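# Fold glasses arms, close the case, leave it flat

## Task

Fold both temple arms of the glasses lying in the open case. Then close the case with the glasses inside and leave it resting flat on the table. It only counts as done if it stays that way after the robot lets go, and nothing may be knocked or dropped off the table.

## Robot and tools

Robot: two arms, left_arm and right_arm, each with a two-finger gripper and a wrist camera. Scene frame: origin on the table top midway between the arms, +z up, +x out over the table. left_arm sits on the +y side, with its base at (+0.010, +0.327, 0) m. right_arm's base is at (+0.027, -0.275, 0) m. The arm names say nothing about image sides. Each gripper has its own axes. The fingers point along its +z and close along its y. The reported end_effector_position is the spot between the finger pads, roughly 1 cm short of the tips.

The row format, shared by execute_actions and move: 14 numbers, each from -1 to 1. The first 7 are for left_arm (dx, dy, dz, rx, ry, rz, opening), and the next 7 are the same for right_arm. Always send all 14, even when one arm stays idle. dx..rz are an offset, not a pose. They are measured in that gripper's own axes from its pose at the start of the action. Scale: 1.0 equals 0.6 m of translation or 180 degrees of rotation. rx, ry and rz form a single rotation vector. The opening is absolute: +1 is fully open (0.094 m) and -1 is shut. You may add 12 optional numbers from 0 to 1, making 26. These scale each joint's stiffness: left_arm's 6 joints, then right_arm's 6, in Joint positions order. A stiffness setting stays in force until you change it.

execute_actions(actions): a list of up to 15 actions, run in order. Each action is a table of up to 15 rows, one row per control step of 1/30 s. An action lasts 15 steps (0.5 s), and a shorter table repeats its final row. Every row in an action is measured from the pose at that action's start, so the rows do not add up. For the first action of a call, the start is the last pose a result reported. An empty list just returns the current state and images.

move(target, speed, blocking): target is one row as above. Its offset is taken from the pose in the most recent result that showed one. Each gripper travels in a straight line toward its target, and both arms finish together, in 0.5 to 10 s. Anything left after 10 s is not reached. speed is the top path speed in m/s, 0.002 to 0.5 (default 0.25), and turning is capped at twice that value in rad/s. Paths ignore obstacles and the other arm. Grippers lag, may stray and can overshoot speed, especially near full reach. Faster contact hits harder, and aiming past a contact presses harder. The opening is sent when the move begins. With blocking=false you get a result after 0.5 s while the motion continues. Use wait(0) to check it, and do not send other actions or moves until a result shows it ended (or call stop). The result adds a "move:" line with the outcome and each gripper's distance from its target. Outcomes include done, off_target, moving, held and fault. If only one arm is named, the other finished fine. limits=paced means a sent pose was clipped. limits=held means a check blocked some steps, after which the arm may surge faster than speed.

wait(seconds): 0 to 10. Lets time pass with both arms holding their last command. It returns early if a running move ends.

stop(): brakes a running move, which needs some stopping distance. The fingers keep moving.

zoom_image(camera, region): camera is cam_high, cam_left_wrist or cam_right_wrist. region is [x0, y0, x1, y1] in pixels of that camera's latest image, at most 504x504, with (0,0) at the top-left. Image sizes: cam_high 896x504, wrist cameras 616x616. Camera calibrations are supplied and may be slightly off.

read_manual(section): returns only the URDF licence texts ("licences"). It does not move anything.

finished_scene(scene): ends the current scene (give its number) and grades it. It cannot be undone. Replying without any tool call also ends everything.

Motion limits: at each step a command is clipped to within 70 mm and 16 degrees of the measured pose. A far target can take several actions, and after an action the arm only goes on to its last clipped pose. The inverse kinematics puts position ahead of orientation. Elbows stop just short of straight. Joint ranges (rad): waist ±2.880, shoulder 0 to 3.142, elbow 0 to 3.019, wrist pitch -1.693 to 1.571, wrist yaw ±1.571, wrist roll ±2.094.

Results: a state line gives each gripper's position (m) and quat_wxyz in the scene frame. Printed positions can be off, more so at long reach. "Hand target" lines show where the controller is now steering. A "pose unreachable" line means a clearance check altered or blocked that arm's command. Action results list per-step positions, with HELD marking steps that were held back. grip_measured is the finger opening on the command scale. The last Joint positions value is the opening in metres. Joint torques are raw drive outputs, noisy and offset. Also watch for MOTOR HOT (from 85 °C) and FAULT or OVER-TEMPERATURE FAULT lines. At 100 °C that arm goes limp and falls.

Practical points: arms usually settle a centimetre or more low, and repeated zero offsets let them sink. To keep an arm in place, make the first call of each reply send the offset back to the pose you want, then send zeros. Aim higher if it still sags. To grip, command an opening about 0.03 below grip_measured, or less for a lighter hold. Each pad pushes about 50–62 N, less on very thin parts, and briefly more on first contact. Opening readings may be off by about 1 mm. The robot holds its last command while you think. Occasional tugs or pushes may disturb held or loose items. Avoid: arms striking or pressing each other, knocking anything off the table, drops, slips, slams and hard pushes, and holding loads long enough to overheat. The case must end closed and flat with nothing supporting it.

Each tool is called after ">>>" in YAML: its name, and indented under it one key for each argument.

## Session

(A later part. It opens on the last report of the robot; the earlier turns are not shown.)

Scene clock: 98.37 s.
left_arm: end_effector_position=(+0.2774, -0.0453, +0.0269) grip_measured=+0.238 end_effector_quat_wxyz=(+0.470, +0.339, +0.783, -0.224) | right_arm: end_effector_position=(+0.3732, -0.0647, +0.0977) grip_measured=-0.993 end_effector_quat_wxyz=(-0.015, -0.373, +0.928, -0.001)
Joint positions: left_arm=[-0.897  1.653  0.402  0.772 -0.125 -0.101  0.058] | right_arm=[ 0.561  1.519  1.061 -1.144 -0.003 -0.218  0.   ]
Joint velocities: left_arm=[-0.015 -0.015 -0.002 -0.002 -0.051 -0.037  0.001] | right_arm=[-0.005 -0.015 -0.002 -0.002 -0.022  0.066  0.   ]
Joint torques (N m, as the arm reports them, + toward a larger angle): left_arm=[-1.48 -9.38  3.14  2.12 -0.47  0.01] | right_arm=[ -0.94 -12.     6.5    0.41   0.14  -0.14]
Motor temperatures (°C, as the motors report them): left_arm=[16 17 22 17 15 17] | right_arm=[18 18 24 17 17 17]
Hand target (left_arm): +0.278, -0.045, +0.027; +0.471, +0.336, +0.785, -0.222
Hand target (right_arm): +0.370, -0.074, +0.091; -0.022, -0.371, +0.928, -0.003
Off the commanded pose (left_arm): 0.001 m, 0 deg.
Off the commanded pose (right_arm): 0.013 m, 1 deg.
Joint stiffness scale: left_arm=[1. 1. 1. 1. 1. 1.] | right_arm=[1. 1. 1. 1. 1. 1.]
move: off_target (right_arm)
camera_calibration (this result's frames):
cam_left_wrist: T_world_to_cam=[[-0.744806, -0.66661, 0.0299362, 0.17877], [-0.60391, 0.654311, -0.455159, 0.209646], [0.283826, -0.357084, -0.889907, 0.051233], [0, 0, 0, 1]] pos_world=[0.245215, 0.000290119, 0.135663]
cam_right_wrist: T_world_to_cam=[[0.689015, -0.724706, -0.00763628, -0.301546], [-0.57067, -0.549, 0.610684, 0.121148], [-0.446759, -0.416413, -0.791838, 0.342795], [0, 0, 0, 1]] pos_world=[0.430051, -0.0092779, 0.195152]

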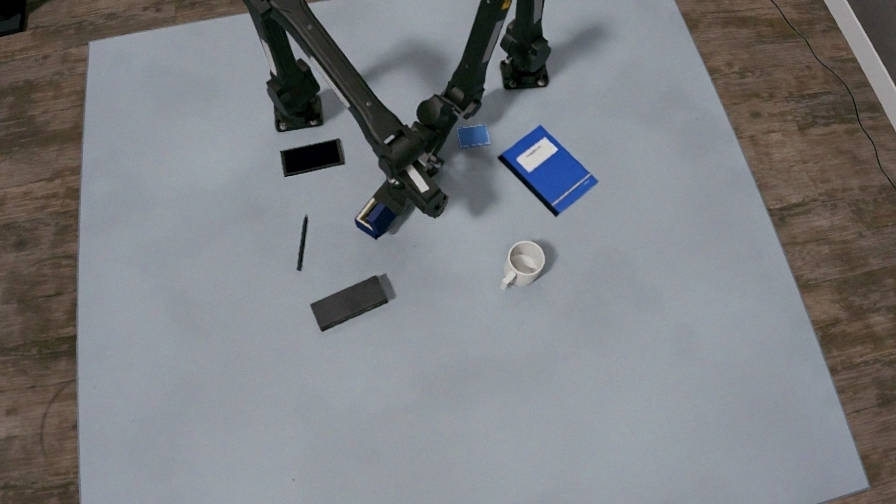

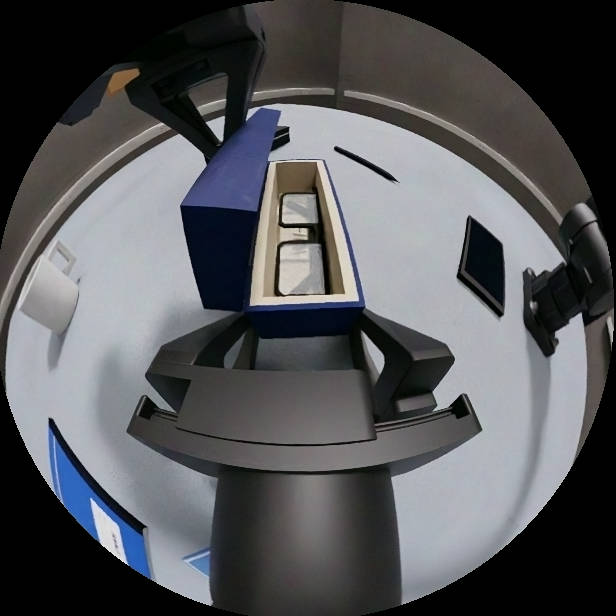

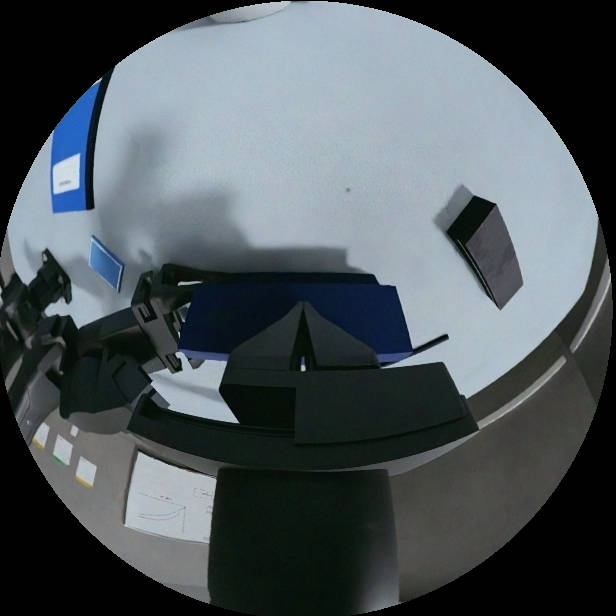

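Working. Continue.

>>> move:
  target: [0,0,0,0,0,0,0.15,0.085,-0.01,0,0,0,0,-1]
  speed: 0.04

Scene clock: 100.10 s.
left_arm: end_effector_position=(+0.2769, -0.0457, +0.0269) grip_measured=+0.238 end_effector_quat_wxyz=(+0.470, +0.341, +0.783, -0.225) | right_arm: end_effector_position=(+0.3419, -0.0984, +0.1021) grip_measured=-0.993 end_effector_quat_wxyz=(-0.013, -0.373, +0.928, -0.000)
Joint positions: left_arm=[-0.897  1.653  0.402  0.772 -0.121 -0.098  0.058] | right_arm=[ 0.526  1.4    0.946 -1.144 -0.003 -0.252  0.   ]
Joint velocities: left_arm=[-0.015 -0.015  0.002 -0.017  0.051  0.037 -0.   ] | right_arm=[ 0.015  0.005 -0.002  0.002 -0.051  0.007  0.001]
Joint torques (N m, as the arm reports them, + toward a larger angle): left_arm=[-1.55 -9.57  3.14  2.01 -0.3   0.04] | right_arm=[ -0.11 -10.24   7.27   0.2    0.17  -0.18]
Motor temperatures (°C, as the motors report them): left_arm=[16 17 22 17 15 17] | right_arm=[18 18 24 17 17 17]
Hand target (left_arm): +0.277, -0.045, +0.027; +0.470, +0.339, +0.783, -0.224
Hand target (right_arm): +0.341, -0.105, +0.100; -0.015, -0.373, +0.928, -0.002
Off the commanded pose (left_arm): 0.001 m, 0 deg.
Off the commanded pose (right_arm): 0.007 m, 0 deg.
Joint stiffness scale: left_arm=[1. 1. 1. 1. 1. 1.] | right_arm=[1. 1. 1. 1. 1. 1.]
move: done
camera_calibration (this result's frames):
cam_left_wrist: T_world_to_cam=[[-0.747878, -0.663189, 0.0292997, 0.179141], [-0.600744, 0.657359, -0.454958, 0.208853], [0.282463, -0.357854, -0.890031, 0.0515409], [0, 0, 0, 1]] pos_world=[0.244884, -0.0000422549, 0.135643]
cam_right_wrist: T_world_to_cam=[[0.688477, -0.725219, -0.00760557, -0.304243], [-0.573057, -0.550391, 0.607186, 0.0830725], [-0.444529, -0.413675, -0.794523, 0.318064], [0, 0, 0, 1]] pos_world=[0.398458, -0.0433448, 0.199955]

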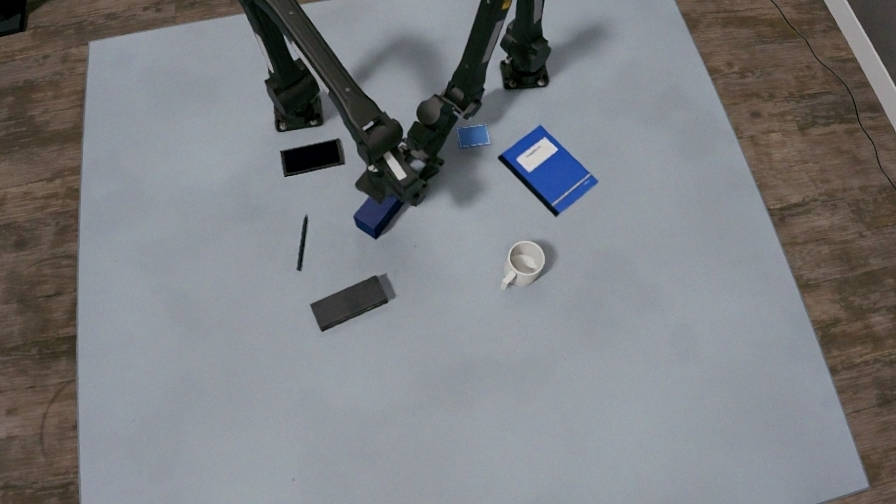

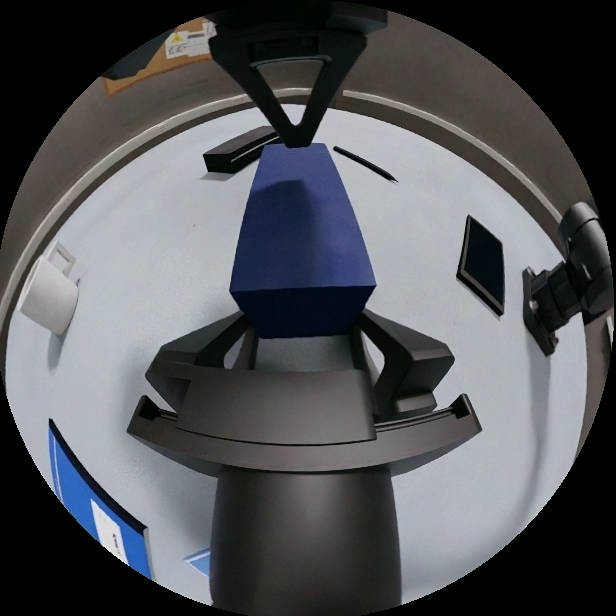

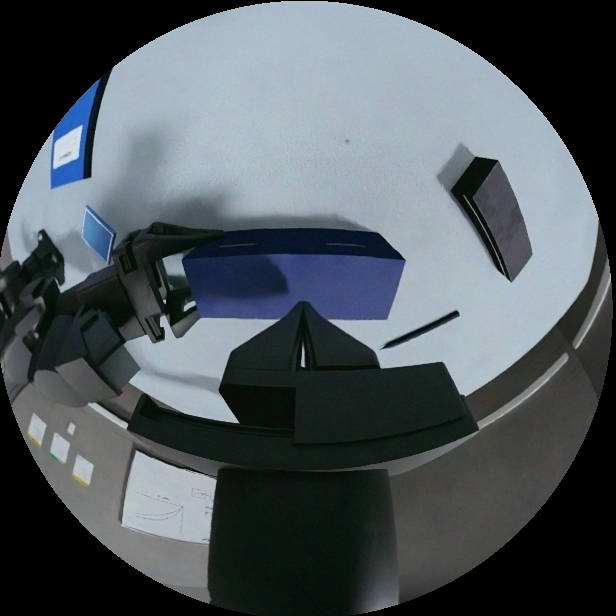

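Snapped shut. Release and retreat.

>>> move:
  target: [0,0,0,0,0,0,0.7,0.05,-0.08,-0.05,0,0,0,-1]
  speed: 0.15

>>> move:
  target: [0,0,-0.08,0,0,0,0.7,0,0,0,0,0,0,-1]
  speed: 0.15

>>> zoom_image:
  camera: "cam_left_wrist"
  region: [150, 100, 450, 400]

Scene clock: 101.43 s.
left_arm: end_effector_position=(+0.2769, -0.0457, +0.0269) grip_measured=+0.698 end_effector_quat_wxyz=(+0.470, +0.341, +0.783, -0.225) | right_arm: end_effector_position=(+0.3493, -0.1534, +0.1249) grip_measured=-0.993 end_effector_quat_wxyz=(-0.016, -0.368, +0.930, -0.001)
Joint positions: left_arm=[-0.897  1.653  0.402  0.772 -0.121 -0.098  0.08 ] | right_arm=[ 0.379  1.333  0.946 -1.216  0.003 -0.389  0.   ]
Joint velocities: left_arm=[-0.005 -0.005 -0.017 -0.012 -0.007 -0.022 -0.   ] | right_arm=[-0.005 -0.005 -0.032  0.002 -0.051 -0.037 -0.   ]
Joint torques (N m, as the arm reports them, + toward a larger angle): left_arm=[-1.53 -9.86  3.21  2.07 -0.11  0.07] | right_arm=[ 0.38 -8.1  10.38 -0.65  0.15 -0.13]
Motor temperatures (°C, as the motors report them): left_arm=[16 17 22 17 15 17] | right_arm=[18 18 24 17 17 17]
Hand target (left_arm): +0.277, -0.046, +0.027; +0.470, +0.341, +0.783, -0.225
Hand target (right_arm): +0.355, -0.153, +0.134; -0.012, -0.372, +0.928, -0.002
Off the commanded pose (left_arm): 0.000 m, 0 deg.
Off the commanded pose (right_arm): 0.009 m, 1 deg.
Joint stiffness scale: left_arm=[1. 1. 1. 1. 1. 1.] | right_arm=[1. 1. 1. 1. 1. 1.]
move: done
camera_calibration (this result's frames):
cam_left_wrist: T_world_to_cam=[[-0.747878, -0.663189, 0.0292997, 0.179141], [-0.600744, 0.657359, -0.454958, 0.208853], [0.282463, -0.357854, -0.890031, 0.0515409], [0, 0, 0, 1]] pos_world=[0.244884, -0.0000422549, 0.135643]
cam_right_wrist: T_world_to_cam=[[0.681019, -0.732225, -0.00764843, -0.347437], [-0.576136, -0.542234, 0.611595, 0.0449777], [-0.451973, -0.412102, -0.791134, 0.319084], [0, 0, 0, 1]] pos_world=[0.406741, -0.0985184, 0.222273]

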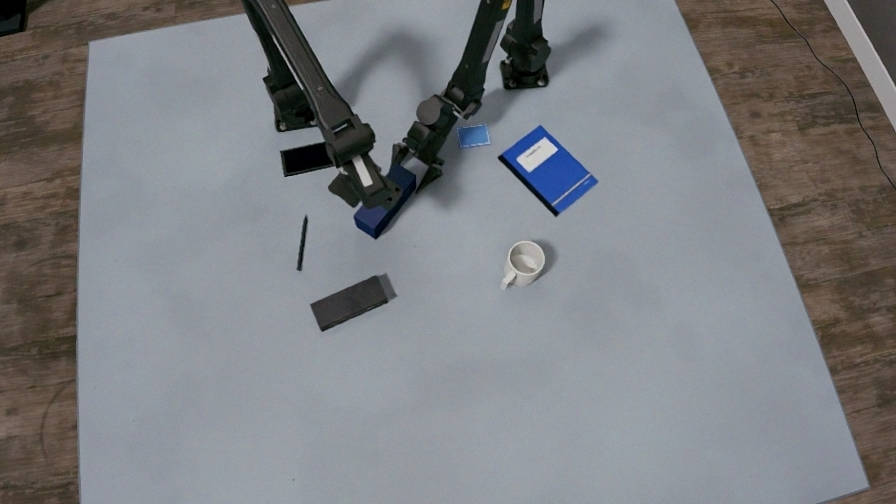

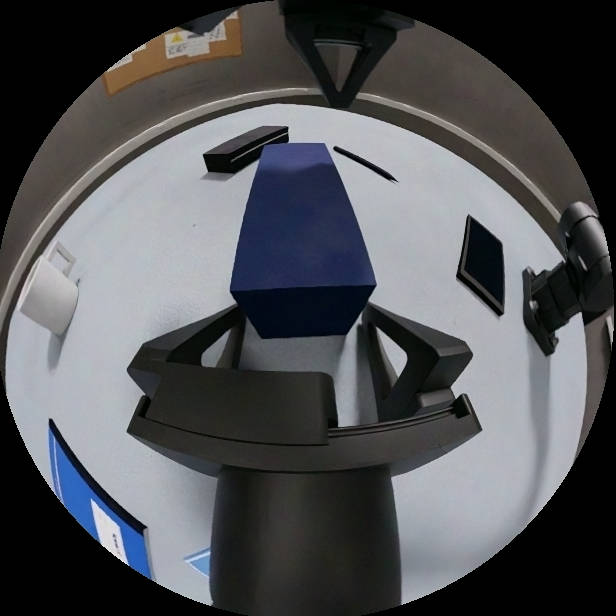

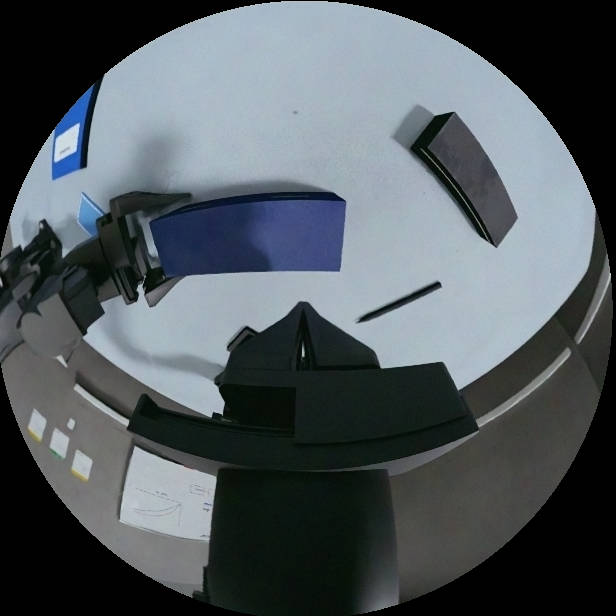

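Scene clock: 102.23 s.
left_arm: end_effector_position=(+0.2521, -0.0093, +0.0439) grip_measured=+0.698 end_effector_quat_wxyz=(+0.468, +0.342, +0.785, -0.218) | right_arm: end_effector_position=(+0.3493, -0.1534, +0.1249) grip_measured=-0.993 end_effector_quat_wxyz=(-0.016, -0.368, +0.930, -0.001)
Joint positions: left_arm=[-0.905  1.482  0.292  0.698 -0.138 -0.098  0.08 ] | right_arm=[ 0.379  1.333  0.946 -1.216  0.003 -0.389  0.   ]
Joint velocities: left_arm=[-0.005  0.005 -0.007  0.012 -0.007 -0.051 -0.001] | right_arm=[-0.005 -0.024  0.002  0.007 -0.007 -0.051 -0.002]
Joint torques (N m, as the arm reports them, + toward a larger angle): left_arm=[-3.03 -8.84  3.8   1.66 -0.31 -0.06] | right_arm=[ 0.65 -9.11  8.49  0.07  0.06 -0.03]
Motor temperatures (°C, as the motors report them): left_arm=[16 17 22 17 15 17] | right_arm=[18 18 24 17 17 17]
Hand target (left_arm): +0.249, -0.014, +0.049; +0.470, +0.341, +0.783, -0.225
Hand target (right_arm): +0.349, -0.153, +0.125; -0.016, -0.368, +0.930, -0.001
Off the commanded pose (left_arm): 0.007 m, 1 deg.
Off the commanded pose (right_arm): 0.000 m, 0 deg.
Joint stiffness scale: left_arm=[1. 1. 1. 1. 1. 1.] | right_arm=[1. 1. 1. 1. 1. 1.]
move: done
camera_calibration (this result's frames):
cam_left_wrist: T_world_to_cam=[[-0.744179, -0.667695, 0.0195146, 0.183791], [-0.604378, 0.660591, -0.445361, 0.178304], [0.284475, -0.343223, -0.895138, 0.0865702], [0, 0, 0, 1]] pos_world=[0.21991, 0.0346435, 0.153315]
cam_right_wrist: T_world_to_cam=[[0.681299, -0.731966, -0.00766013, -0.347493], [-0.575926, -0.542461, 0.611592, 0.04487], [-0.45182, -0.412265, -0.791136, 0.319006], [0, 0, 0, 1]] pos_world=[0.406721, -0.0984976, 0.222273]

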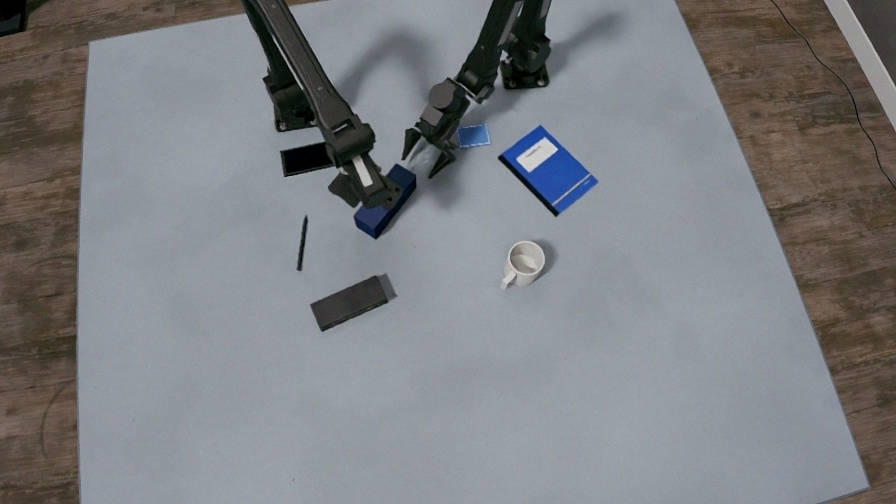

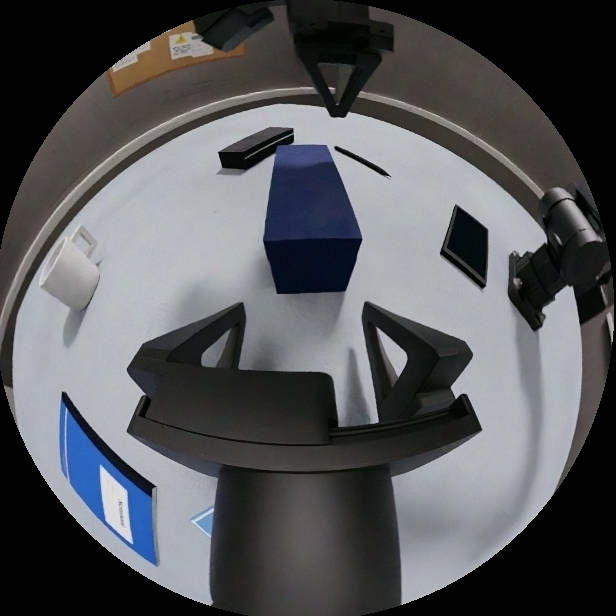

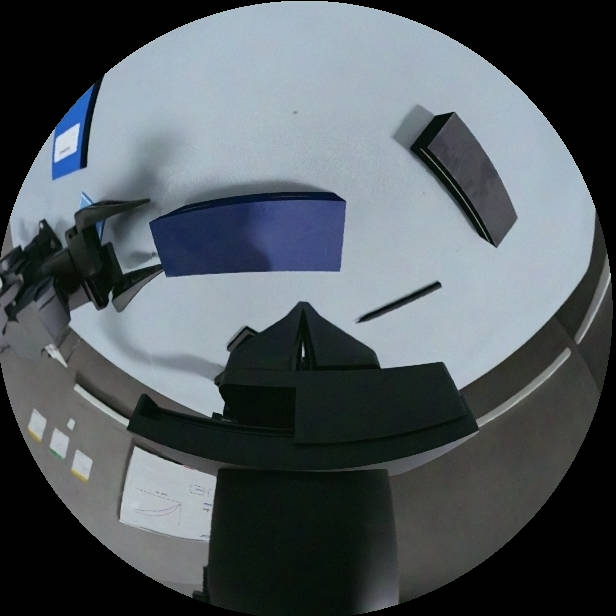

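Region (150, 100, 450, 400) of cam_left_wrist's 616x616 image, scaled by 1.680, with more detail than that image has.

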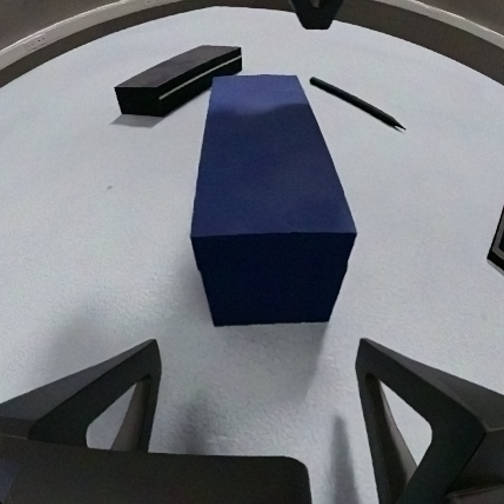

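>>> finished_scene:
  scene: 1

The scene is finished: the task was done.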